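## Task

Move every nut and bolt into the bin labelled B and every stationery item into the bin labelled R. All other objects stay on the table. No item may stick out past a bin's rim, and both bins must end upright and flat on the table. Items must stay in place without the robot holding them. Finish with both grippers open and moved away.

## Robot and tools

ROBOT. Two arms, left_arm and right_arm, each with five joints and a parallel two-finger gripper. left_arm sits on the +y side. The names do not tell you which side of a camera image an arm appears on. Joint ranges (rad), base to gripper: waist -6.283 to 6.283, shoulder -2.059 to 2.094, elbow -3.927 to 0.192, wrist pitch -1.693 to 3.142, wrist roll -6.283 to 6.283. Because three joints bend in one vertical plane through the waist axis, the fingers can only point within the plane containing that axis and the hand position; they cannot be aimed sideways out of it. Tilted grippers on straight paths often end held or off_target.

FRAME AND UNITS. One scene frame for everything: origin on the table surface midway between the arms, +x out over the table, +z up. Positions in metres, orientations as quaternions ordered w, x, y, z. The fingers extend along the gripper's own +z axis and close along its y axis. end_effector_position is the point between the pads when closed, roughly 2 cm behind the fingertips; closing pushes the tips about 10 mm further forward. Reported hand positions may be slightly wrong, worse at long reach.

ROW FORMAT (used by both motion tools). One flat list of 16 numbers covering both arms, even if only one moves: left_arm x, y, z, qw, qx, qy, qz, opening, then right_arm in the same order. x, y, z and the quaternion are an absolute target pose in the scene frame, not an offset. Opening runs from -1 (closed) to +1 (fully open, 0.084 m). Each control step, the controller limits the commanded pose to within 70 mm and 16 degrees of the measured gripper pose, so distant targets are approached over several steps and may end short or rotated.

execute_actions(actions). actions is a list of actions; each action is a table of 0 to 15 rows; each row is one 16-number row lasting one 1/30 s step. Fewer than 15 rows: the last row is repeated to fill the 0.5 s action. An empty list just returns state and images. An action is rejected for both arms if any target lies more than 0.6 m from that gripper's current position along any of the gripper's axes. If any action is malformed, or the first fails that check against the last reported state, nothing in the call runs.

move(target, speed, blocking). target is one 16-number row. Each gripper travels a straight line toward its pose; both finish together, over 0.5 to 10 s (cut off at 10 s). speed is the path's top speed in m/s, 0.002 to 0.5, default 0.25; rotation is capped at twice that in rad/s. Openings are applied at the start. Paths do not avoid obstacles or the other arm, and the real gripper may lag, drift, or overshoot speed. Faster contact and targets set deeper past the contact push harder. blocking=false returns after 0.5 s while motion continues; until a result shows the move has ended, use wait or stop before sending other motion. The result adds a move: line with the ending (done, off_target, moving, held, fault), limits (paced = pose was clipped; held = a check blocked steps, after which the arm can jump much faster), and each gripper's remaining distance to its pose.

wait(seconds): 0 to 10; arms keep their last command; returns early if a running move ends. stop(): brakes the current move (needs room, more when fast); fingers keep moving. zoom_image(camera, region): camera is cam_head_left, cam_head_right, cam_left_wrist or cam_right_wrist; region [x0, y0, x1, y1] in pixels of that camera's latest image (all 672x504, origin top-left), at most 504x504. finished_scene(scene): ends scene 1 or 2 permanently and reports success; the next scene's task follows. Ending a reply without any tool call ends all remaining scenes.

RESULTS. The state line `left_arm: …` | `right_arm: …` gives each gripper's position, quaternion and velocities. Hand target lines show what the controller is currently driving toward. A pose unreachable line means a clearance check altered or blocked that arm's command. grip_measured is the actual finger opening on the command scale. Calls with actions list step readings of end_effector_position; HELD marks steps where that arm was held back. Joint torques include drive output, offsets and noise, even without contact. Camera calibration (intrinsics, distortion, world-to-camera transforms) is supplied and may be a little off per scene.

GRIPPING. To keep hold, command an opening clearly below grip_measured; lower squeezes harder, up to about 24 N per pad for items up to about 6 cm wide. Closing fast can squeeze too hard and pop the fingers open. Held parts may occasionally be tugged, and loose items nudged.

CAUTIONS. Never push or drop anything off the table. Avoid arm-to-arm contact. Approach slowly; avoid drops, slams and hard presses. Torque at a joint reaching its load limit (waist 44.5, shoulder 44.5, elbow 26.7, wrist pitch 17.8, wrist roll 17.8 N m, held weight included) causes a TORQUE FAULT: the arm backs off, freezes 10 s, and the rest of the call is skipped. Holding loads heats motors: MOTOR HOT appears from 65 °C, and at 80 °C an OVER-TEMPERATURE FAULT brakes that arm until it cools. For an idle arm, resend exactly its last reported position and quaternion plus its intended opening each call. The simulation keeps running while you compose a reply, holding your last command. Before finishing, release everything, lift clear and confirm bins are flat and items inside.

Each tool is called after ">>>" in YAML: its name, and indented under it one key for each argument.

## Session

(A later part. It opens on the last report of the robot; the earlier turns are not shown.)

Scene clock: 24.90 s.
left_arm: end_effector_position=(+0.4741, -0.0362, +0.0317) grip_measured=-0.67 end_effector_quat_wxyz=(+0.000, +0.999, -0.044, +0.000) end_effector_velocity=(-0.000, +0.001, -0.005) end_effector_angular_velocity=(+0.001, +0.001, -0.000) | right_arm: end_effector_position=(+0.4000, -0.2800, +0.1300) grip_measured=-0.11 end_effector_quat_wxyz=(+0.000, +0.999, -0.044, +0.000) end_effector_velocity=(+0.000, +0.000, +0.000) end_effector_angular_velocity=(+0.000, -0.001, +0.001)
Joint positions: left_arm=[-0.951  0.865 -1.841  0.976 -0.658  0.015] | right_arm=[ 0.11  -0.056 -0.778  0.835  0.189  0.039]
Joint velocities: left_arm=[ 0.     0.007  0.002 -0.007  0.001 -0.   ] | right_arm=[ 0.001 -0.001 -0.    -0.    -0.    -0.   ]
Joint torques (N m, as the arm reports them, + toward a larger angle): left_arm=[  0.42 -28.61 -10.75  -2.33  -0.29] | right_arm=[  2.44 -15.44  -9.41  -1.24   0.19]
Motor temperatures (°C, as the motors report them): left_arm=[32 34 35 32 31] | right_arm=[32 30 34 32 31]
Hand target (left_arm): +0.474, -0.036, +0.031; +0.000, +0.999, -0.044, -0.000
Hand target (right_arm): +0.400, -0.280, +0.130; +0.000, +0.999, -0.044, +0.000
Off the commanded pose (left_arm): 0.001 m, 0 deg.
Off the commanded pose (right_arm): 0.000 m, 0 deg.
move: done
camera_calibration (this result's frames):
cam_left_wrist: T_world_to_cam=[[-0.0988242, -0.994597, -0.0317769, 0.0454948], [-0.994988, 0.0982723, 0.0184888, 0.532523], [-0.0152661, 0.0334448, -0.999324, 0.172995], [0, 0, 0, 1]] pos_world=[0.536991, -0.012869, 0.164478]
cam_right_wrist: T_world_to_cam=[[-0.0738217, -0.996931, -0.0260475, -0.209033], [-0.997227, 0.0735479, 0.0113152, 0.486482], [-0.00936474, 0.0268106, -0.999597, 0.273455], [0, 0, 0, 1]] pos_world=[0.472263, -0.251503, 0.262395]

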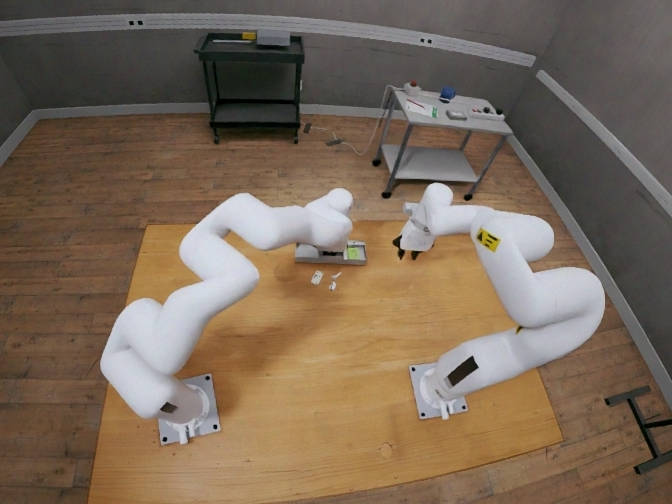

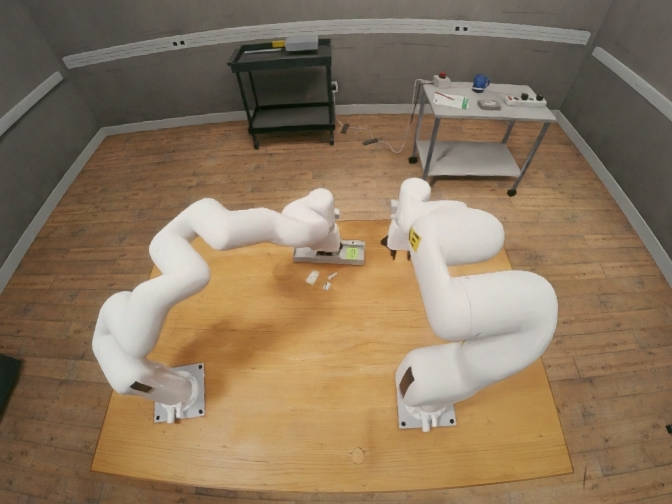

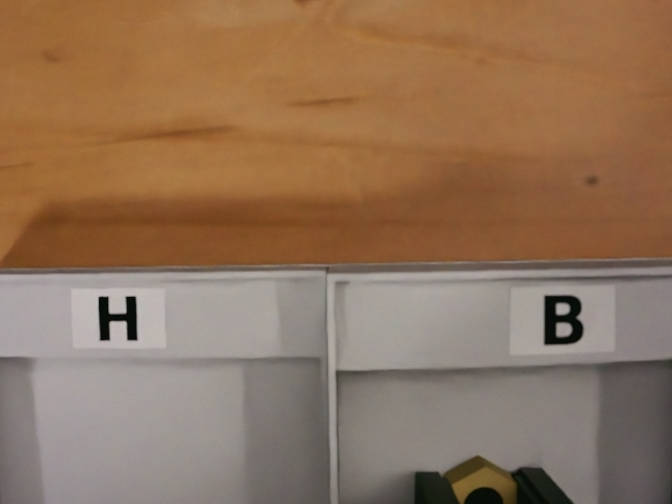

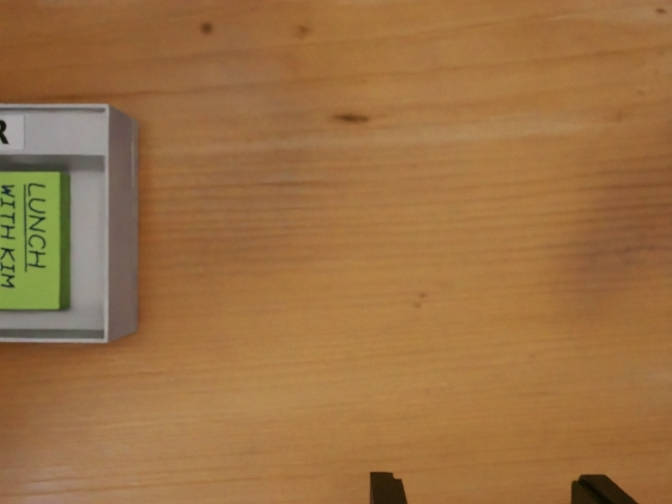

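>>> move:
  target: [0.474,-0.036,0.030,0,0.999,-0.044,0,-0.4, 0.40,-0.28,0.13,0,0.999,-0.044,0,-0.1]
  speed: 0.05

>>> move:
  target: [0.474,-0.036,0.10,0,0.999,-0.044,0,-0.4, 0.40,-0.28,0.13,0,0.999,-0.044,0,-0.1]
  speed: 0.2

>>> move:
  target: [0.390,-0.058,0.075,0,0.887,-0.462,0,-0.25, 0.40,-0.28,0.13,0,0.999,-0.044,0,-0.1]
  speed: 0.25

Scene clock: 25.73 s.
left_arm: end_effector_position=(+0.4742, -0.0362, +0.0307) grip_measured=-0.42 end_effector_quat_wxyz=(+0.000, +0.999, -0.044, +0.000) end_effector_velocity=(-0.000, -0.000, -0.001) end_effector_angular_velocity=(-0.000, -0.000, -0.001) | right_arm: end_effector_position=(+0.4000, -0.2800, +0.1300) grip_measured=-0.11 end_effector_quat_wxyz=(+0.000, +0.999, -0.044, +0.000) end_effector_velocity=(-0.000, +0.000, -0.000) end_effector_angular_velocity=(-0.000, +0.001, +0.000)
Joint positions: left_arm=[-0.951  0.866 -1.84   0.973 -0.658  0.026] | right_arm=[ 0.11  -0.056 -0.778  0.835  0.189  0.039]
Joint velocities: left_arm=[-0.001  0.001  0.001 -0.002  0.    -0.   ] | right_arm=[0.    0.001 0.    0.    0.    0.   ]
Joint torques (N m, as the arm reports them, + toward a larger angle): left_arm=[  0.44 -26.42 -10.08  -2.51  -0.27] | right_arm=[  1.59 -15.54  -9.55  -1.62   0.31]
Motor temperatures (°C, as the motors report them): left_arm=[32 34 35 32 31] | right_arm=[32 30 34 32 31]
Hand target (left_arm): +0.474, -0.036, +0.030; +0.000, +0.999, -0.044, -0.000
Hand target (right_arm): +0.400, -0.280, +0.130; +0.000, +0.999, -0.044, +0.000
Off the commanded pose (left_arm): 0.001 m, 0 deg.
Off the commanded pose (right_arm): 0.000 m, 0 deg.
move: done
camera_calibration (this result's frames):
cam_left_wrist: T_world_to_cam=[[-0.0987843, -0.994611, -0.0314772, 0.0454379], [-0.994997, 0.0982501, 0.018092, 0.53266], [-0.0149019, 0.033107, -0.999341, 0.171833], [0, 0, 0, 1]] pos_world=[0.537044, -0.0128297, 0.163513]
cam_right_wrist: T_world_to_cam=[[-0.0738219, -0.996931, -0.0260474, -0.209033], [-0.997227, 0.0735482, 0.0113158, 0.486481], [-0.00936533, 0.0268105, -0.999597, 0.273453], [0, 0, 0, 1]] pos_world=[0.472262, -0.251503, 0.262393]

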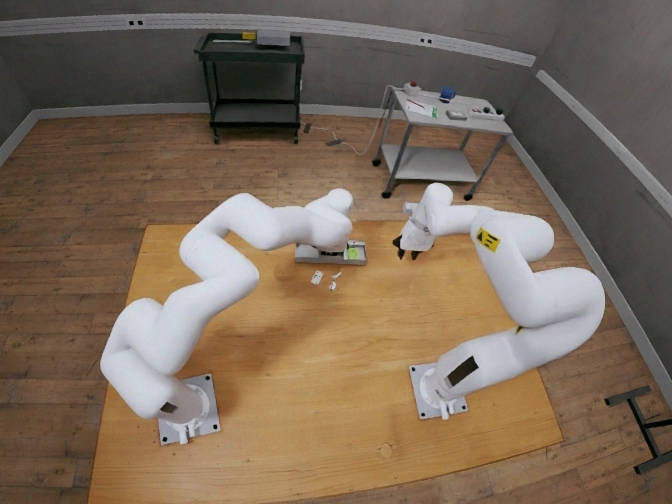

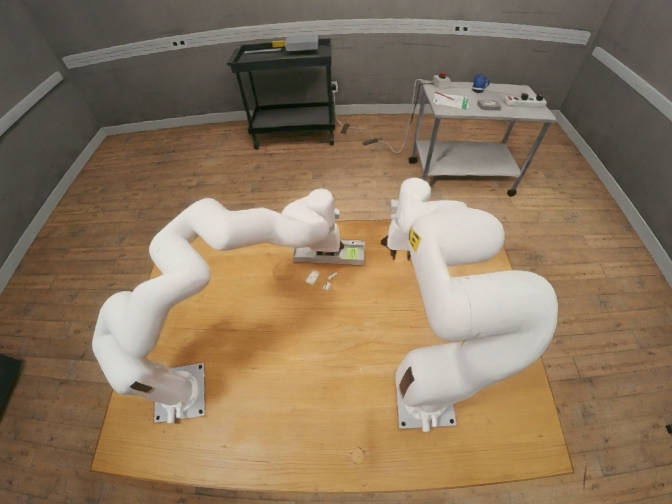

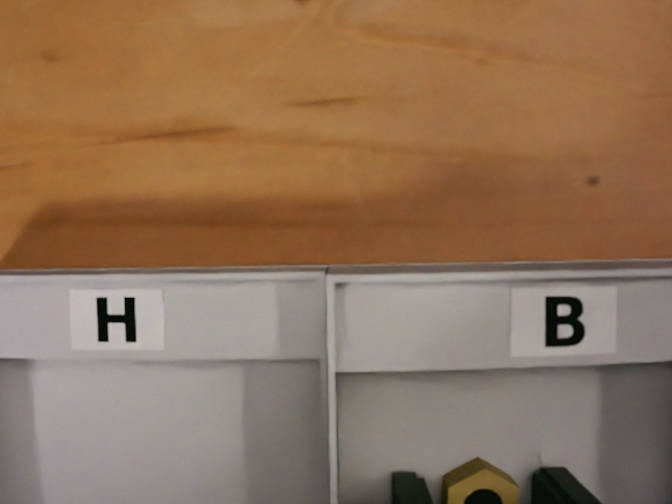

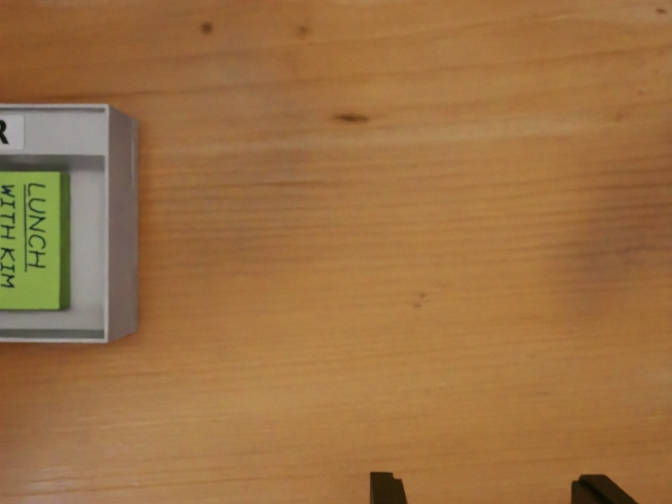

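Scene clock: 26.80 s.
left_arm: end_effector_position=(+0.4739, -0.0359, +0.0995) grip_measured=-0.42 end_effector_quat_wxyz=(-0.000, +0.999, -0.044, -0.000) end_effector_velocity=(+0.000, +0.000, +0.003) end_effector_angular_velocity=(-0.001, -0.001, +0.000) | right_arm: end_effector_position=(+0.4000, -0.2800, +0.1300) grip_measured=-0.11 end_effector_quat_wxyz=(+0.000, +0.999, -0.044, +0.000) end_effector_velocity=(+0.001, +0.001, +0.000) end_effector_angular_velocity=(+0.000, -0.001, +0.001)
Joint positions: left_arm=[-0.951  0.772 -1.883  1.112 -0.658  0.026] | right_arm=[ 0.11  -0.056 -0.778  0.835  0.189  0.039]
Joint velocities: left_arm=[ 0.    -0.003 -0.003  0.005 -0.     0.   ] | right_arm=[ 0.001  0.001 -0.002 -0.    -0.    -0.   ]
Joint torques (N m, as the arm reports them, + toward a larger angle): left_arm=[  0.13 -27.99 -11.08  -2.35  -0.24] | right_arm=[  1.71 -15.6   -9.4   -1.36   0.39]
Motor temperatures (°C, as the motors report them): left_arm=[32 34 35 32 31] | right_arm=[32 30 34 32 31]
Hand target (left_arm): +0.474, -0.036, +0.100; +0.000, +0.999, -0.044, -0.000
Hand target (right_arm): +0.400, -0.280, +0.130; +0.000, +0.999, -0.044, +0.000
Off the commanded pose (left_arm): 0.001 m, 0 deg.
Off the commanded pose (right_arm): 0.000 m, 0 deg.
move: done
camera_calibration (this result's frames):
cam_left_wrist: T_world_to_cam=[[-0.0988327, -0.994578, -0.0323529, 0.0479967], [-0.994976, 0.098246, 0.0192511, 0.530878], [-0.0159682, 0.034093, -0.999291, 0.241086], [0, 0, 0, 1]] pos_world=[0.536804, -0.0126395, 0.232248]
cam_right_wrist: T_world_to_cam=[[-0.0738217, -0.996931, -0.0260474, -0.209033], [-0.997227, 0.073548, 0.0113158, 0.486481], [-0.0093653, 0.0268105, -0.999597, 0.273453], [0, 0, 0, 1]] pos_world=[0.472262, -0.251503, 0.262393]

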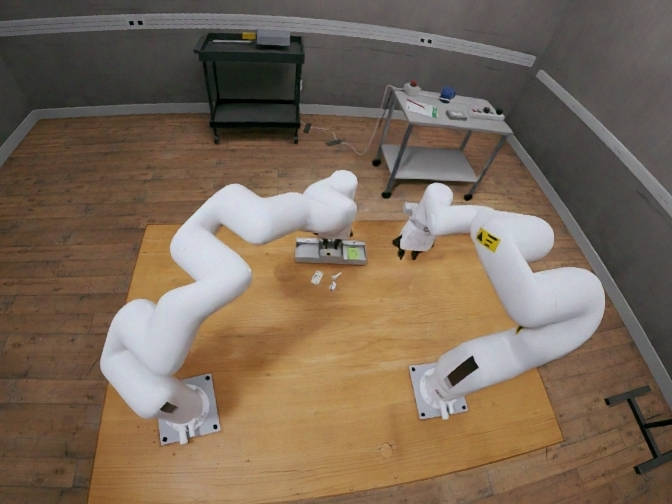

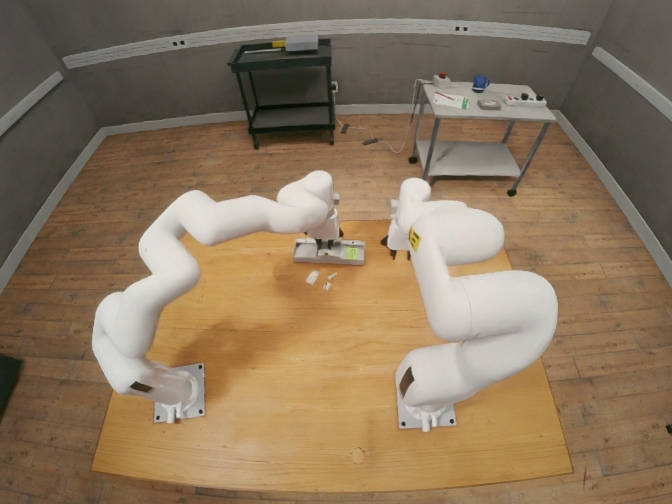

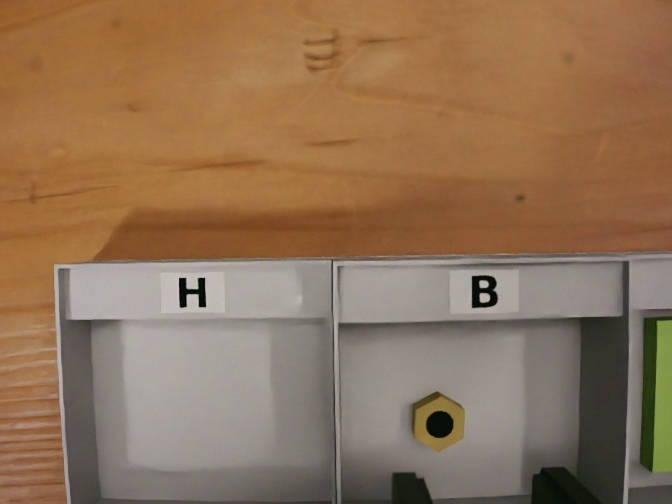

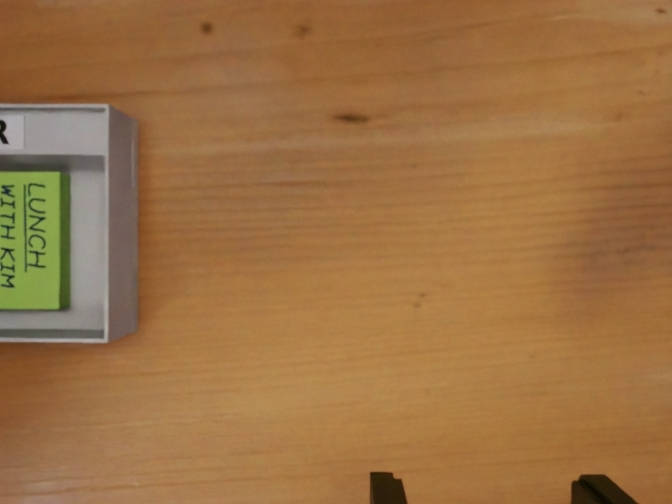

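Scene clock: 29.13 s.
left_arm: end_effector_position=(+0.3902, -0.0581, +0.0750) grip_measured=-0.27 end_effector_quat_wxyz=(-0.000, +0.887, -0.461, -0.000) end_effector_velocity=(-0.001, -0.000, -0.000) end_effector_angular_velocity=(-0.002, -0.002, -0.014) | right_arm: end_effector_position=(+0.4000, -0.2800, +0.1300) grip_measured=-0.11 end_effector_quat_wxyz=(+0.000, +0.999, -0.044, +0.000) end_effector_velocity=(+0.000, +0.000, +0.000) end_effector_angular_velocity=(+0.000, -0.000, +0.001)
Joint positions: left_arm=[-1.071  0.639 -1.587  0.948  0.093  0.032] | right_arm=[ 0.11  -0.056 -0.778  0.835  0.189  0.039]
Joint velocities: left_arm=[-0.001 -0.004  0.008 -0.006  0.012 -0.   ] | right_arm=[ 0.001  0.001 -0.001  0.    -0.    -0.   ]
Joint torques (N m, as the arm reports them, + toward a larger angle): left_arm=[  0.51 -25.83 -10.44  -2.3   -0.39] | right_arm=[  2.4  -14.51  -9.13  -1.23   0.25]
Motor temperatures (°C, as the motors report them): left_arm=[32 34 35 32 31] | right_arm=[32 30 34 32 31]
Hand target (left_arm): +0.390, -0.058, +0.075; +0.000, +0.887, -0.462, -0.000
Hand target (right_arm): +0.400, -0.280, +0.130; +0.000, +0.999, -0.044, +0.000
Off the commanded pose (left_arm): 0.000 m, 0 deg.
Off the commanded pose (right_arm): 0.000 m, 0 deg.
move: done
camera_calibration (this result's frames):
cam_left_wrist: T_world_to_cam=[[-0.824236, -0.565338, -0.0320717, 0.32484], [-0.566032, 0.82416, 0.0191738, 0.325069], [0.0155925, 0.0339574, -0.999302, 0.203713], [0, 0, 0, 1]] pos_world=[0.448568, -0.0911821, 0.207756]
cam_right_wrist: T_world_to_cam=[[-0.0738218, -0.996931, -0.0260474, -0.209033], [-0.997227, 0.0735481, 0.0113158, 0.486481], [-0.00936535, 0.0268105, -0.999597, 0.273453], [0, 0, 0, 1]] pos_world=[0.472262, -0.251503, 0.262393]

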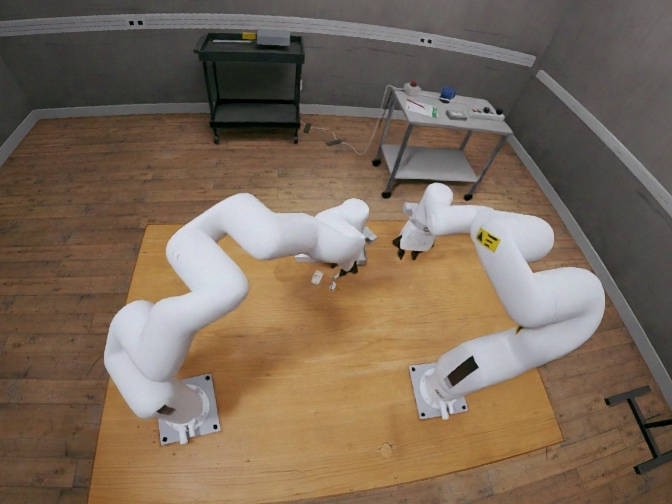

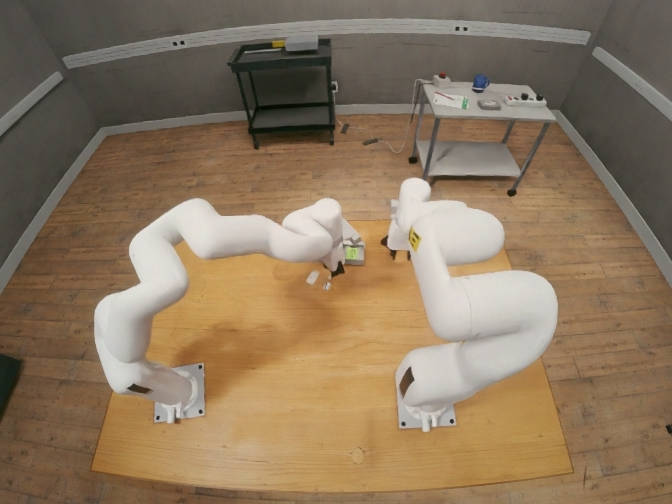

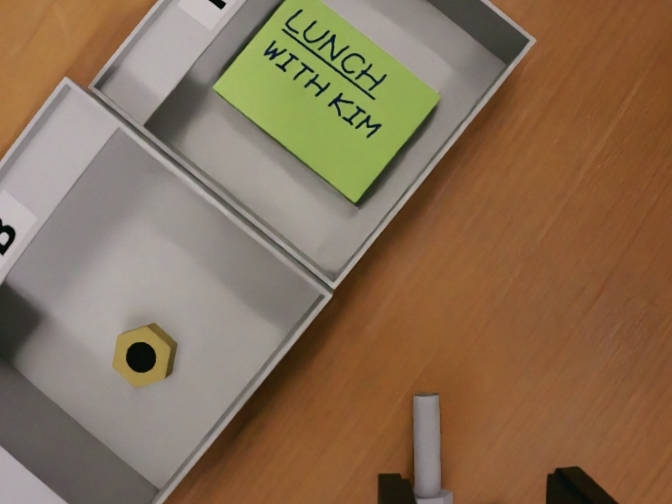

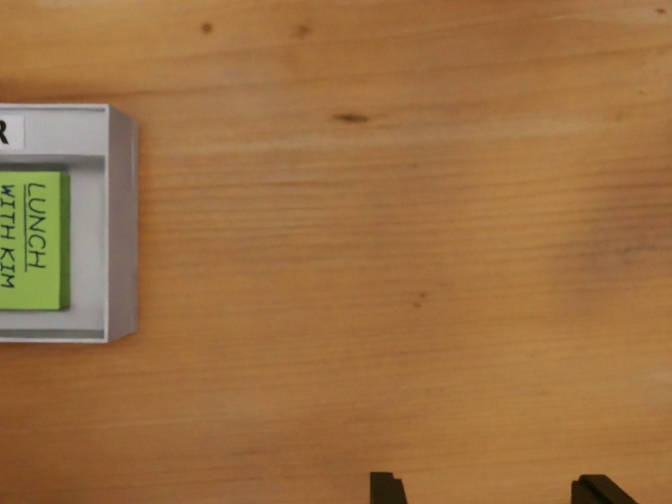

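>>> move:
  target: [0.396,-0.054,0.045,0,0.887,-0.462,0,-0.35, 0.40,-0.28,0.13,0,0.999,-0.044,0,-0.1]
  speed: 0.1

Scene clock: 30.23 s.
left_arm: end_effector_position=(+0.3960, -0.0541, +0.0455) grip_measured=-0.37 end_effector_quat_wxyz=(+0.000, +0.887, -0.462, +0.000) end_effector_velocity=(+0.001, +0.001, -0.004) end_effector_angular_velocity=(+0.001, +0.001, +0.002) | right_arm: end_effector_position=(+0.4000, -0.2800, +0.1300) grip_measured=-0.11 end_effector_quat_wxyz=(+0.000, +0.999, -0.044, +0.000) end_effector_velocity=(-0.000, -0.000, -0.000) end_effector_angular_velocity=(-0.000, +0.001, -0.000)
Joint positions: left_arm=[-1.06   0.688 -1.577  0.888  0.106  0.028] | right_arm=[ 0.11  -0.056 -0.778  0.835  0.189  0.039]
Joint velocities: left_arm=[ 0.003  0.007 -0.    -0.005  0.001  0.   ] | right_arm=[-0.    -0.     0.001  0.    -0.    -0.   ]
Joint torques (N m, as the arm reports them, + toward a larger angle): left_arm=[  0.19 -26.32 -10.35  -2.21  -0.12] | right_arm=[  2.14 -15.11  -9.12  -1.26   0.25]
Motor temperatures (°C, as the motors report them): left_arm=[32 34 35 32 31] | right_arm=[32 30 34 32 31]
Hand target (left_arm): +0.396, -0.054, +0.045; +0.000, +0.887, -0.462, -0.000
Hand target (right_arm): +0.400, -0.280, +0.130; +0.000, +0.999, -0.044, +0.000
Off the commanded pose (left_arm): 0.001 m, 0 deg.
Off the commanded pose (right_arm): 0.000 m, 0 deg.
move: done
camera_calibration (this result's frames):
cam_left_wrist: T_world_to_cam=[[-0.825251, -0.56385, -0.0321453, 0.331364], [-0.564536, 0.8252, 0.0185185, 0.325173], [0.0160847, 0.0334296, -0.999312, 0.173811], [0, 0, 0, 1]] pos_world=[0.454235, -0.0873039, 0.178321]
cam_right_wrist: T_world_to_cam=[[-0.073822, -0.996931, -0.0260474, -0.209033], [-0.997227, 0.0735483, 0.011316, 0.486481], [-0.00936556, 0.0268105, -0.999597, 0.273453], [0, 0, 0, 1]] pos_world=[0.472262, -0.251503, 0.262393]

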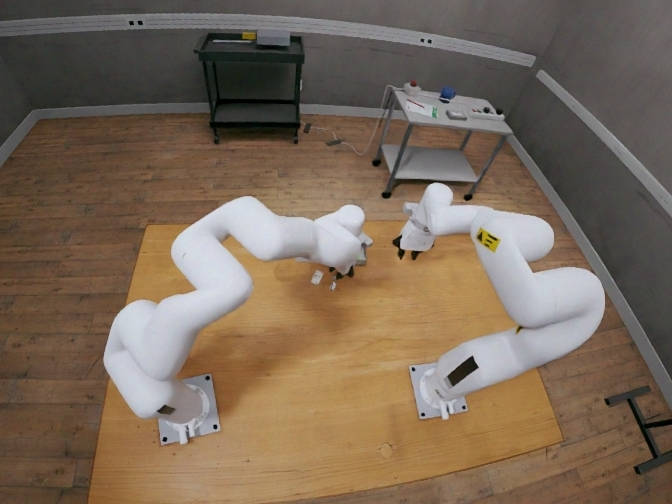

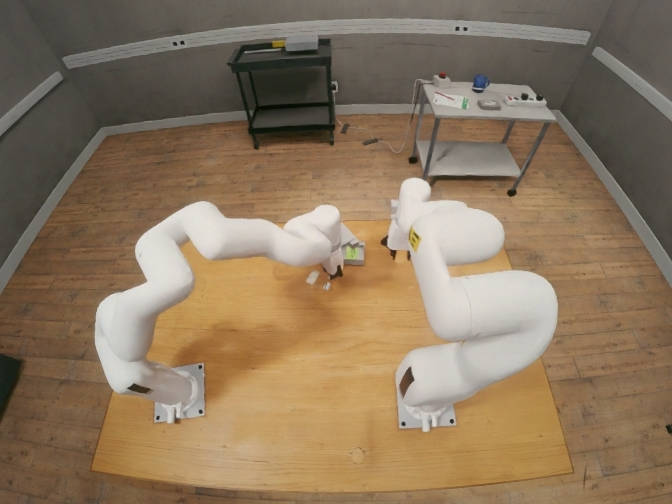

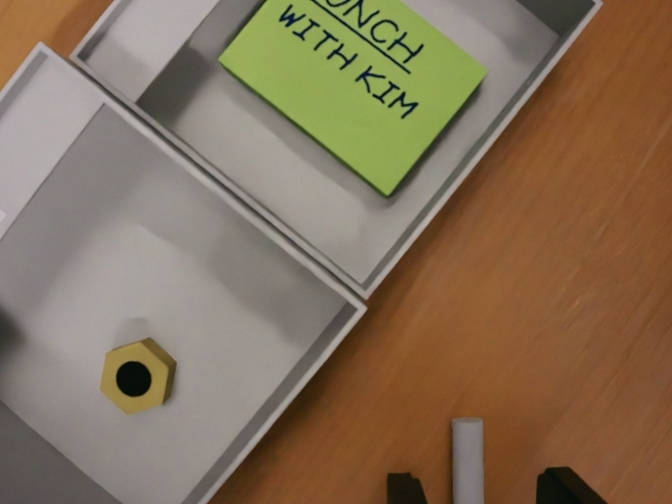

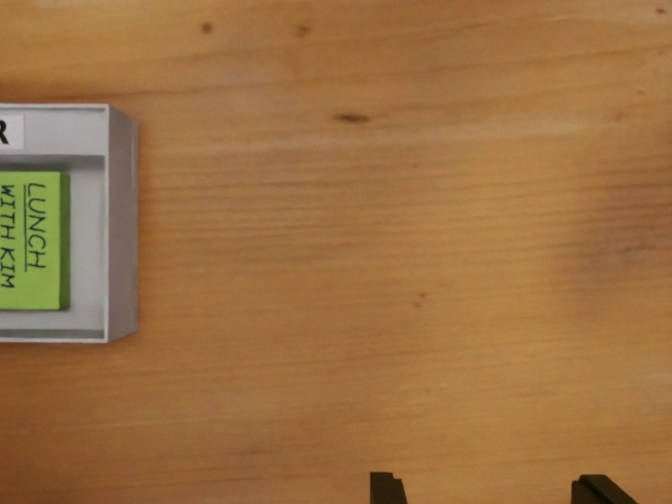

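>>> move:
  target: [0.396,-0.054,0.024,0,0.887,-0.462,0,-0.35, 0.40,-0.28,0.13,0,0.999,-0.044,0,-0.1]
  speed: 0.06

>>> move:
  target: [0.396,-0.054,0.024,0,0.887,-0.462,0,-1, 0.40,-0.28,0.13,0,0.999,-0.044,0,-0.1]
  speed: 0.06

Scene clock: 31.20 s.
left_arm: end_effector_position=(+0.3961, -0.0541, +0.0246) grip_measured=-0.37 end_effector_quat_wxyz=(+0.000, +0.887, -0.462, +0.000) end_effector_velocity=(+0.001, -0.001, -0.002) end_effector_angular_velocity=(-0.002, -0.002, +0.000) | right_arm: end_effector_position=(+0.4000, -0.2800, +0.1300) grip_measured=-0.11 end_effector_quat_wxyz=(+0.000, +0.999, -0.044, +0.000) end_effector_velocity=(+0.000, -0.000, +0.000) end_effector_angular_velocity=(+0.000, -0.001, -0.000)
Joint positions: left_arm=[-1.059  0.725 -1.573  0.848  0.106  0.028] | right_arm=[ 0.11  -0.056 -0.778  0.835  0.189  0.039]
Joint velocities: left_arm=[ 0.     0.006 -0.002 -0.007  0.    -0.   ] | right_arm=[-0.    -0.001 -0.     0.     0.     0.   ]
Joint torques (N m, as the arm reports them, + toward a larger angle): left_arm=[  0.27 -26.5  -10.3   -2.25  -0.18] | right_arm=[  1.83 -15.62  -9.36  -1.26   0.34]
Motor temperatures (°C, as the motors report them): left_arm=[32 34 35 32 31] | right_arm=[32 30 34 32 31]
Hand target (left_arm): +0.396, -0.054, +0.024; +0.000, +0.887, -0.462, -0.000
Hand target (right_arm): +0.400, -0.280, +0.130; +0.000, +0.999, -0.044, +0.000
Off the commanded pose (left_arm): 0.001 m, 0 deg.
Off the commanded pose (right_arm): 0.000 m, 0 deg.
move: done
camera_calibration (this result's frames):
cam_left_wrist: T_world_to_cam=[[-0.825239, -0.563869, -0.0321313, 0.330771], [-0.564557, 0.825184, 0.0186377, 0.325538], [0.016005, 0.0335205, -0.99931, 0.152892], [0, 0, 0, 1]] pos_world=[0.454302, -0.0872424, 0.157347]
cam_right_wrist: T_world_to_cam=[[-0.0738219, -0.996931, -0.0260474, -0.209033], [-0.997227, 0.0735482, 0.0113159, 0.486481], [-0.00936547, 0.0268105, -0.999597, 0.273453], [0, 0, 0, 1]] pos_world=[0.472262, -0.251503, 0.262393]

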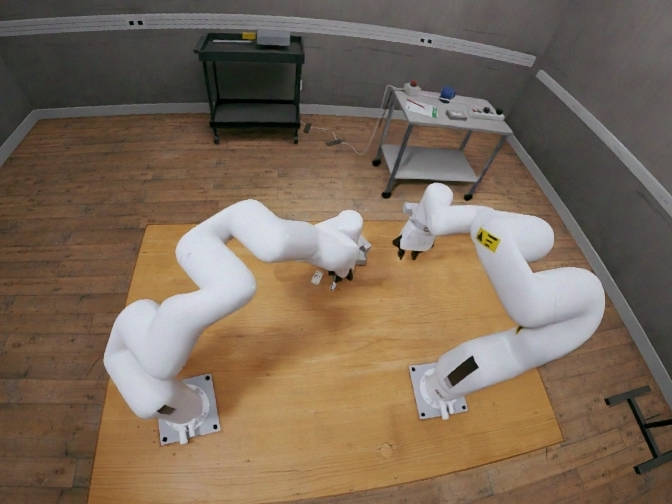

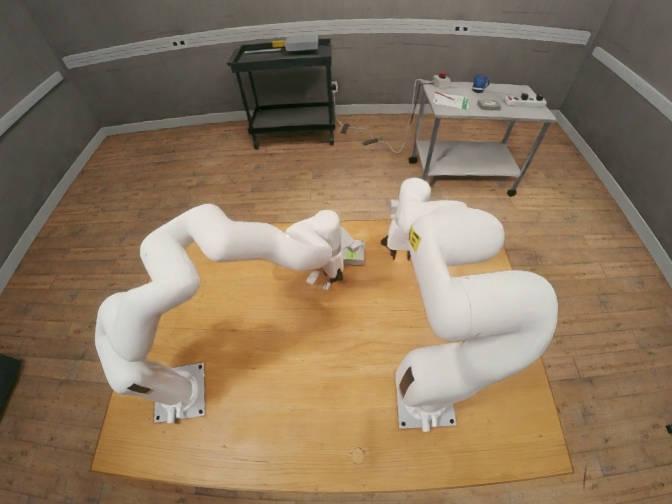

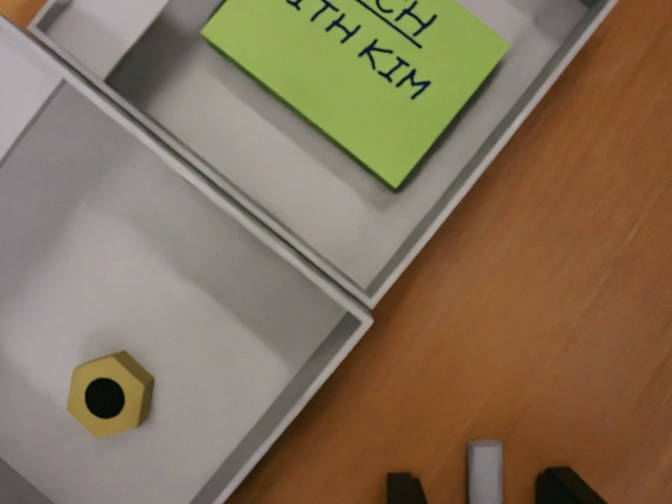

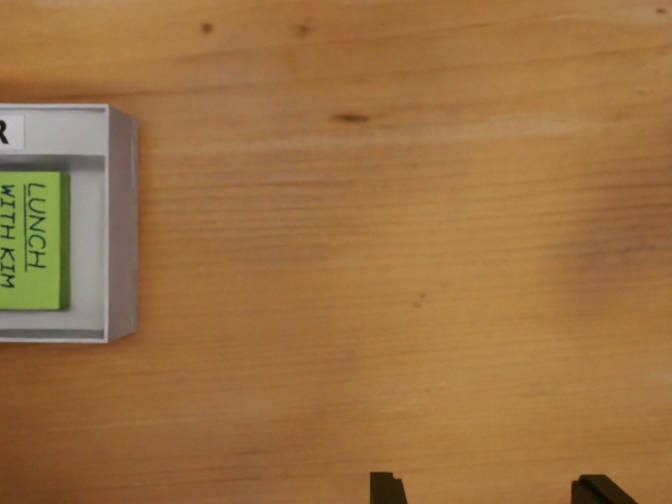

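Scene clock: 31.90 s.
left_arm: end_effector_position=(+0.3961, -0.0541, +0.0242) grip_measured=-0.75 end_effector_quat_wxyz=(+0.000, +0.887, -0.462, +0.000) end_effector_velocity=(-0.000, +0.000, -0.001) end_effector_angular_velocity=(+0.001, +0.001, -0.000) | right_arm: end_effector_position=(+0.4000, -0.2800, +0.1300) grip_measured=-0.11 end_effector_quat_wxyz=(+0.000, +0.999, -0.044, +0.000) end_effector_velocity=(+0.000, -0.000, +0.001) end_effector_angular_velocity=(+0.000, -0.001, -0.001)
Joint positions: left_arm=[-1.059  0.725 -1.573  0.847  0.106  0.011] | right_arm=[ 0.11  -0.056 -0.778  0.835  0.189  0.039]
Joint velocities: left_arm=[-0.     0.002  0.    -0.    -0.    -0.   ] | right_arm=[-0.001 -0.    -0.001 -0.     0.     0.   ]
Joint torques (N m, as the arm reports them, + toward a larger angle): left_arm=[  0.02 -26.07 -10.07  -2.26  -0.19] | right_arm=[  1.55 -15.17  -9.51  -1.26   0.11]
Motor temperatures (°C, as the motors report them): left_arm=[32 34 35 32 31] | right_arm=[32 30 34 32 31]
Hand target (left_arm): +0.396, -0.054, +0.024; +0.000, +0.887, -0.462, -0.000
Hand target (right_arm): +0.400, -0.280, +0.130; +0.000, +0.999, -0.044, +0.000
Off the commanded pose (left_arm): 0.000 m, 0 deg.
Off the commanded pose (right_arm): 0.000 m, 0 deg.
move: done
camera_calibration (this result's frames):
cam_left_wrist: T_world_to_cam=[[-0.825238, -0.56387, -0.0321279, 0.330758], [-0.564558, 0.825182, 0.0186665, 0.325538], [0.0159859, 0.0335424, -0.999309, 0.152504], [0, 0, 0, 1]] pos_world=[0.454302, -0.0872388, 0.156949]
cam_right_wrist: T_world_to_cam=[[-0.0738218, -0.996931, -0.0260474, -0.209033], [-0.997227, 0.073548, 0.0113158, 0.486481], [-0.00936537, 0.0268105, -0.999597, 0.273453], [0, 0, 0, 1]] pos_world=[0.472262, -0.251503, 0.262393]

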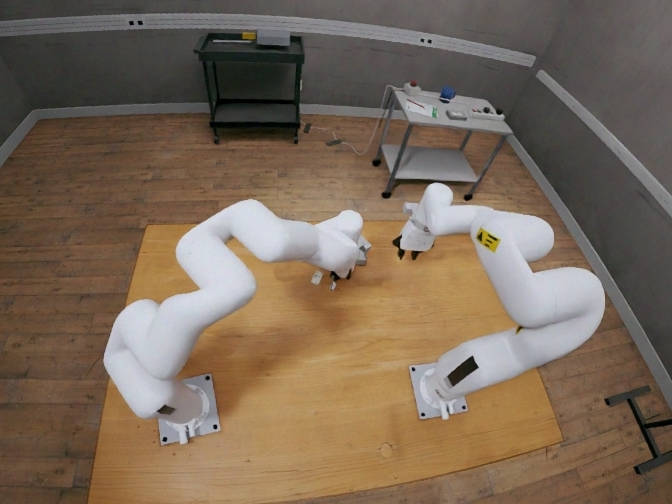

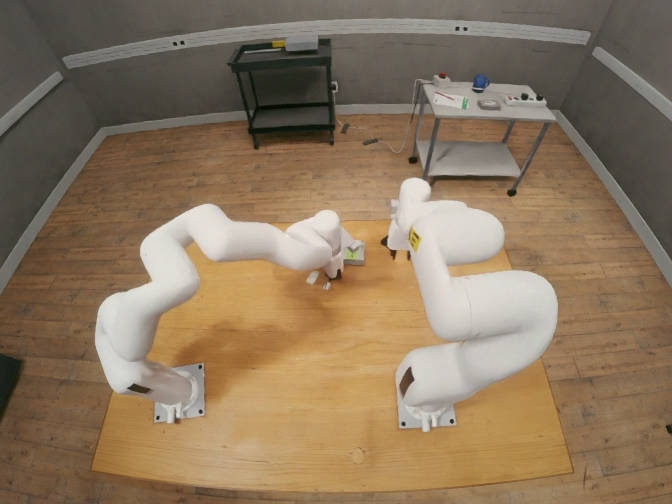

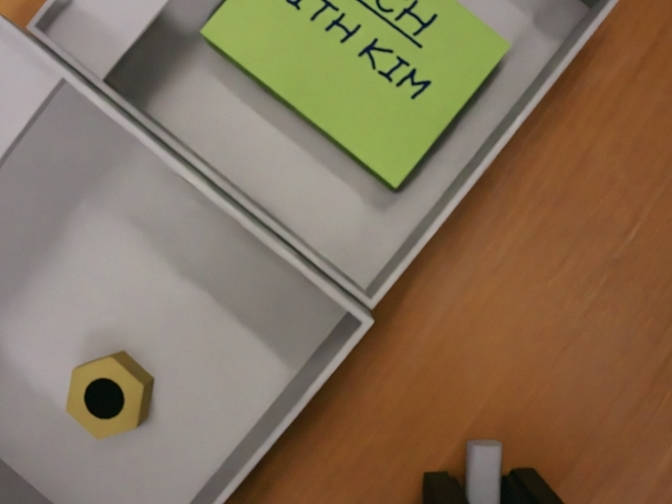

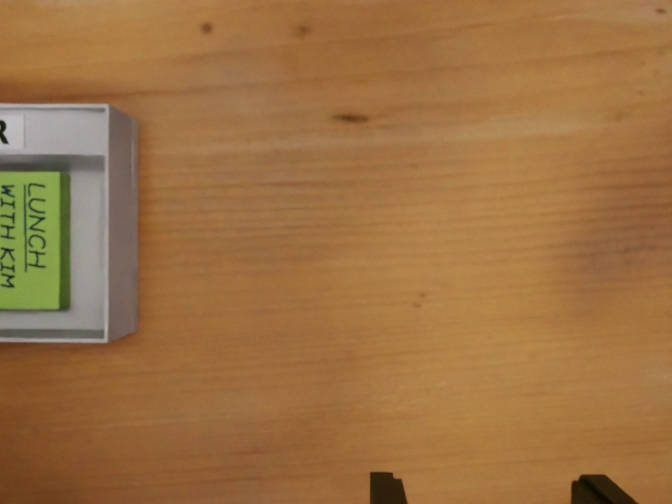

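>>> move:
  target: [0.396,-0.054,0.09,0,0.887,-0.462,0,-1, 0.40,-0.28,0.13,0,0.999,-0.044,0,-0.1]
  speed: 0.2

>>> move:
  target: [0.482,-0.064,0.09,0,0.999,-0.044,0,-1, 0.40,-0.28,0.13,0,0.999,-0.044,0,-0.1]
  speed: 0.22

Scene clock: 33.23 s.
left_arm: end_effector_position=(+0.3959, -0.0539, +0.0895) grip_measured=-0.75 end_effector_quat_wxyz=(-0.000, +0.887, -0.462, -0.000) end_effector_velocity=(+0.001, +0.000, +0.002) end_effector_angular_velocity=(-0.002, -0.001, +0.001) | right_arm: end_effector_position=(+0.4000, -0.2800, +0.1300) grip_measured=-0.11 end_effector_quat_wxyz=(+0.000, +0.999, -0.044, +0.000) end_effector_velocity=(-0.000, -0.000, -0.000) end_effector_angular_velocity=(-0.000, +0.000, -0.001)
Joint positions: left_arm=[-1.059  0.621 -1.601  0.981  0.106  0.011] | right_arm=[ 0.11  -0.056 -0.778  0.835  0.189  0.039]
Joint velocities: left_arm=[ 0.001 -0.003 -0.002  0.003  0.     0.   ] | right_arm=[-0.001 -0.     0.001  0.     0.    -0.   ]
Joint torques (N m, as the arm reports them, + toward a larger angle): left_arm=[  0.29 -25.62 -10.85  -2.25  -0.17] | right_arm=[  1.96 -15.16  -9.3   -1.43   0.1 ]
Motor temperatures (°C, as the motors report them): left_arm=[32 34 35 32 31] | right_arm=[32 30 34 32 31]
Hand target (left_arm): +0.396, -0.054, +0.090; +0.000, +0.887, -0.462, +0.000
Hand target (right_arm): +0.400, -0.280, +0.130; +0.000, +0.999, -0.044, +0.000
Off the commanded pose (left_arm): 0.001 m, 0 deg.
Off the commanded pose (right_arm): 0.000 m, 0 deg.
move: done
camera_calibration (this result's frames):
cam_left_wrist: T_world_to_cam=[[-0.825255, -0.563851, -0.0320494, 0.332825], [-0.564547, 0.825175, 0.0193332, 0.323989], [0.0155453, 0.0340482, -0.999299, 0.218013], [0, 0, 0, 1]] pos_world=[0.454183, -0.0871064, 0.222263]
cam_right_wrist: T_world_to_cam=[[-0.073822, -0.996931, -0.0260474, -0.209033], [-0.997227, 0.0735482, 0.0113158, 0.486481], [-0.00936531, 0.0268105, -0.999597, 0.273453], [0, 0, 0, 1]] pos_world=[0.472262, -0.251503, 0.262393]

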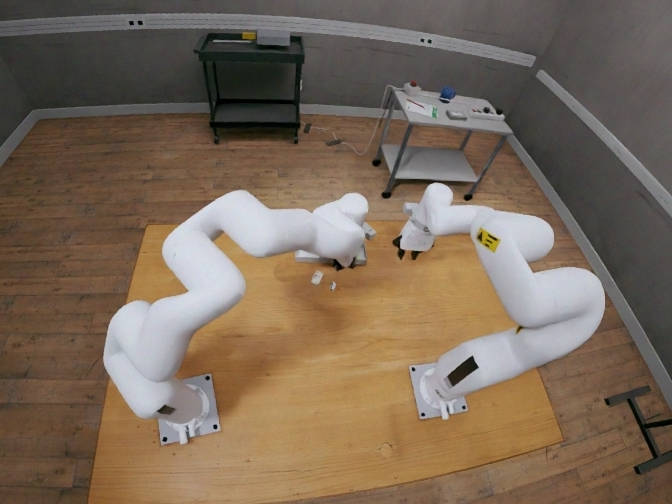

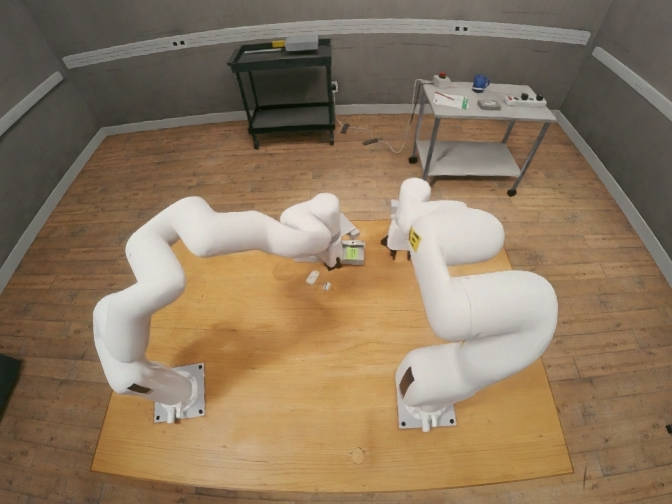

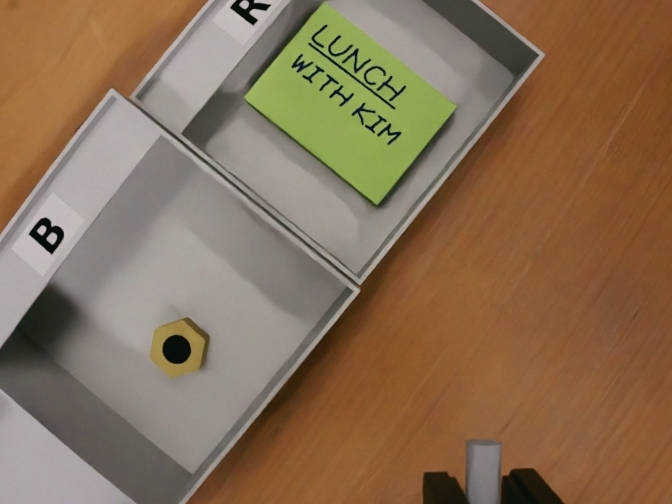

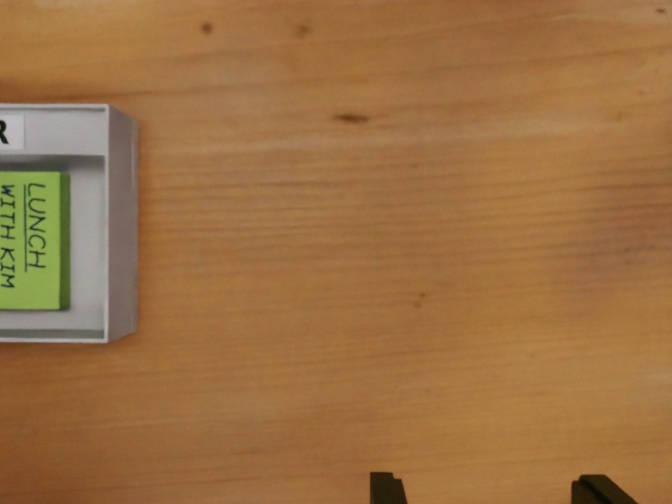

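Scene clock: 35.80 s.
left_arm: end_effector_position=(+0.4818, -0.0639, +0.0901) grip_measured=-0.75 end_effector_quat_wxyz=(+0.000, +0.999, -0.045, +0.001) end_effector_velocity=(+0.002, -0.000, +0.000) end_effector_angular_velocity=(+0.007, +0.007, +0.015) | right_arm: end_effector_position=(+0.4000, -0.2800, +0.1300) grip_measured=-0.11 end_effector_quat_wxyz=(+0.000, +0.999, -0.044, +0.000) end_effector_velocity=(+0.000, +0.001, +0.000) end_effector_angular_velocity=(+0.000, -0.001, +0.001)
Joint positions: left_arm=[-0.974  0.904 -2.082  1.177 -0.679  0.011] | right_arm=[ 0.11  -0.056 -0.778  0.835  0.189  0.039]
Joint velocities: left_arm=[ 0.002  0.021 -0.04   0.028 -0.013 -0.   ] | right_arm=[ 0.001  0.    -0.001 -0.     0.    -0.   ]
Joint torques (N m, as the arm reports them, + toward a larger angle): left_arm=[  0.6  -29.31 -11.34  -2.31  -0.14] | right_arm=[  1.9  -14.75  -9.31  -1.32   0.19]
Motor temperatures (°C, as the motors report them): left_arm=[32 34 35 32 31] | right_arm=[32 30 34 32 31]
Hand target (left_arm): +0.482, -0.064, +0.090; +0.000, +0.999, -0.044, +0.000
Hand target (right_arm): +0.400, -0.280, +0.130; +0.000, +0.999, -0.044, +0.000
Off the commanded pose (left_arm): 0.000 m, 0 deg.
Off the commanded pose (right_arm): 0.000 m, 0 deg.
move: done
camera_calibration (this result's frames):
cam_left_wrist: T_world_to_cam=[[-0.100426, -0.994455, -0.0312124, 0.0213095], [-0.994838, 0.0999062, 0.0177908, 0.541898], [-0.0145738, 0.032838, -0.999354, 0.232052], [0, 0, 0, 1]] pos_world=[0.544623, -0.0405677, 0.222926]
cam_right_wrist: T_world_to_cam=[[-0.0738217, -0.996931, -0.0260474, -0.209033], [-0.997227, 0.073548, 0.0113159, 0.486481], [-0.00936543, 0.0268105, -0.999597, 0.273453], [0, 0, 0, 1]] pos_world=[0.472262, -0.251503, 0.262393]

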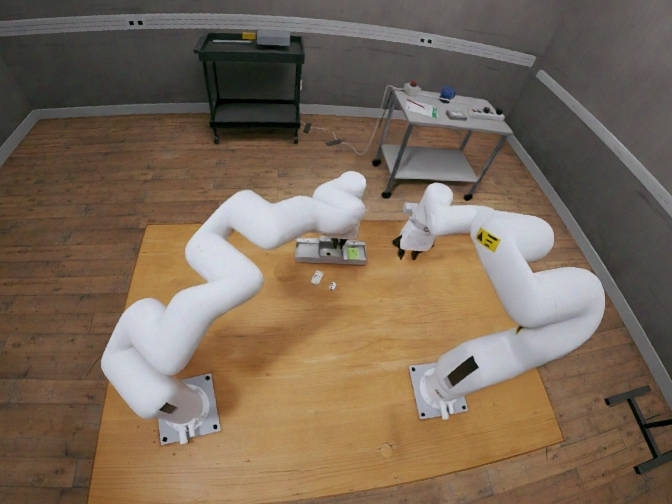

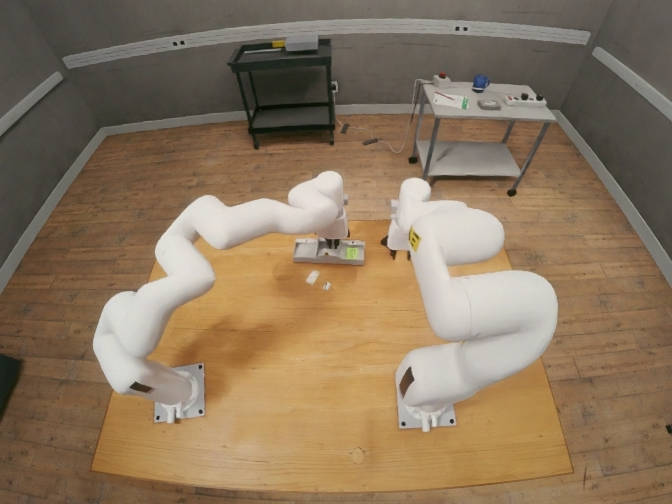

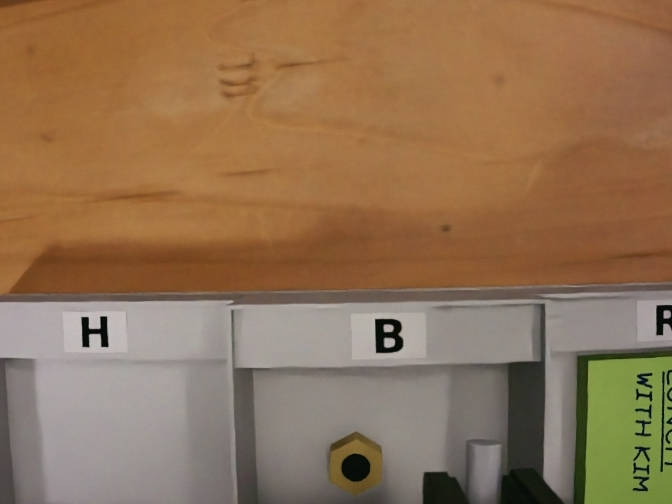

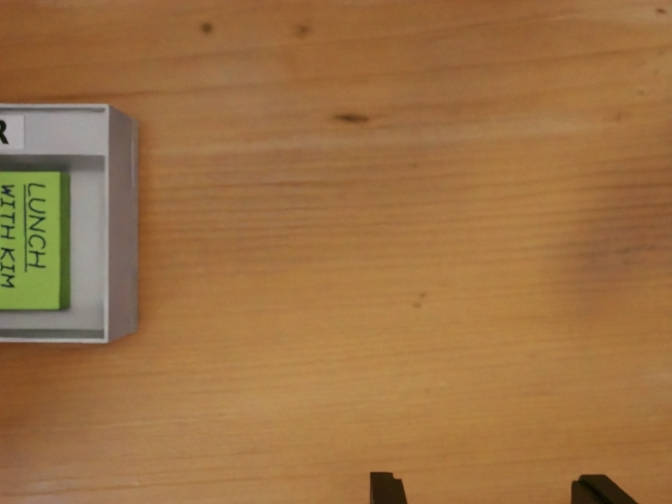

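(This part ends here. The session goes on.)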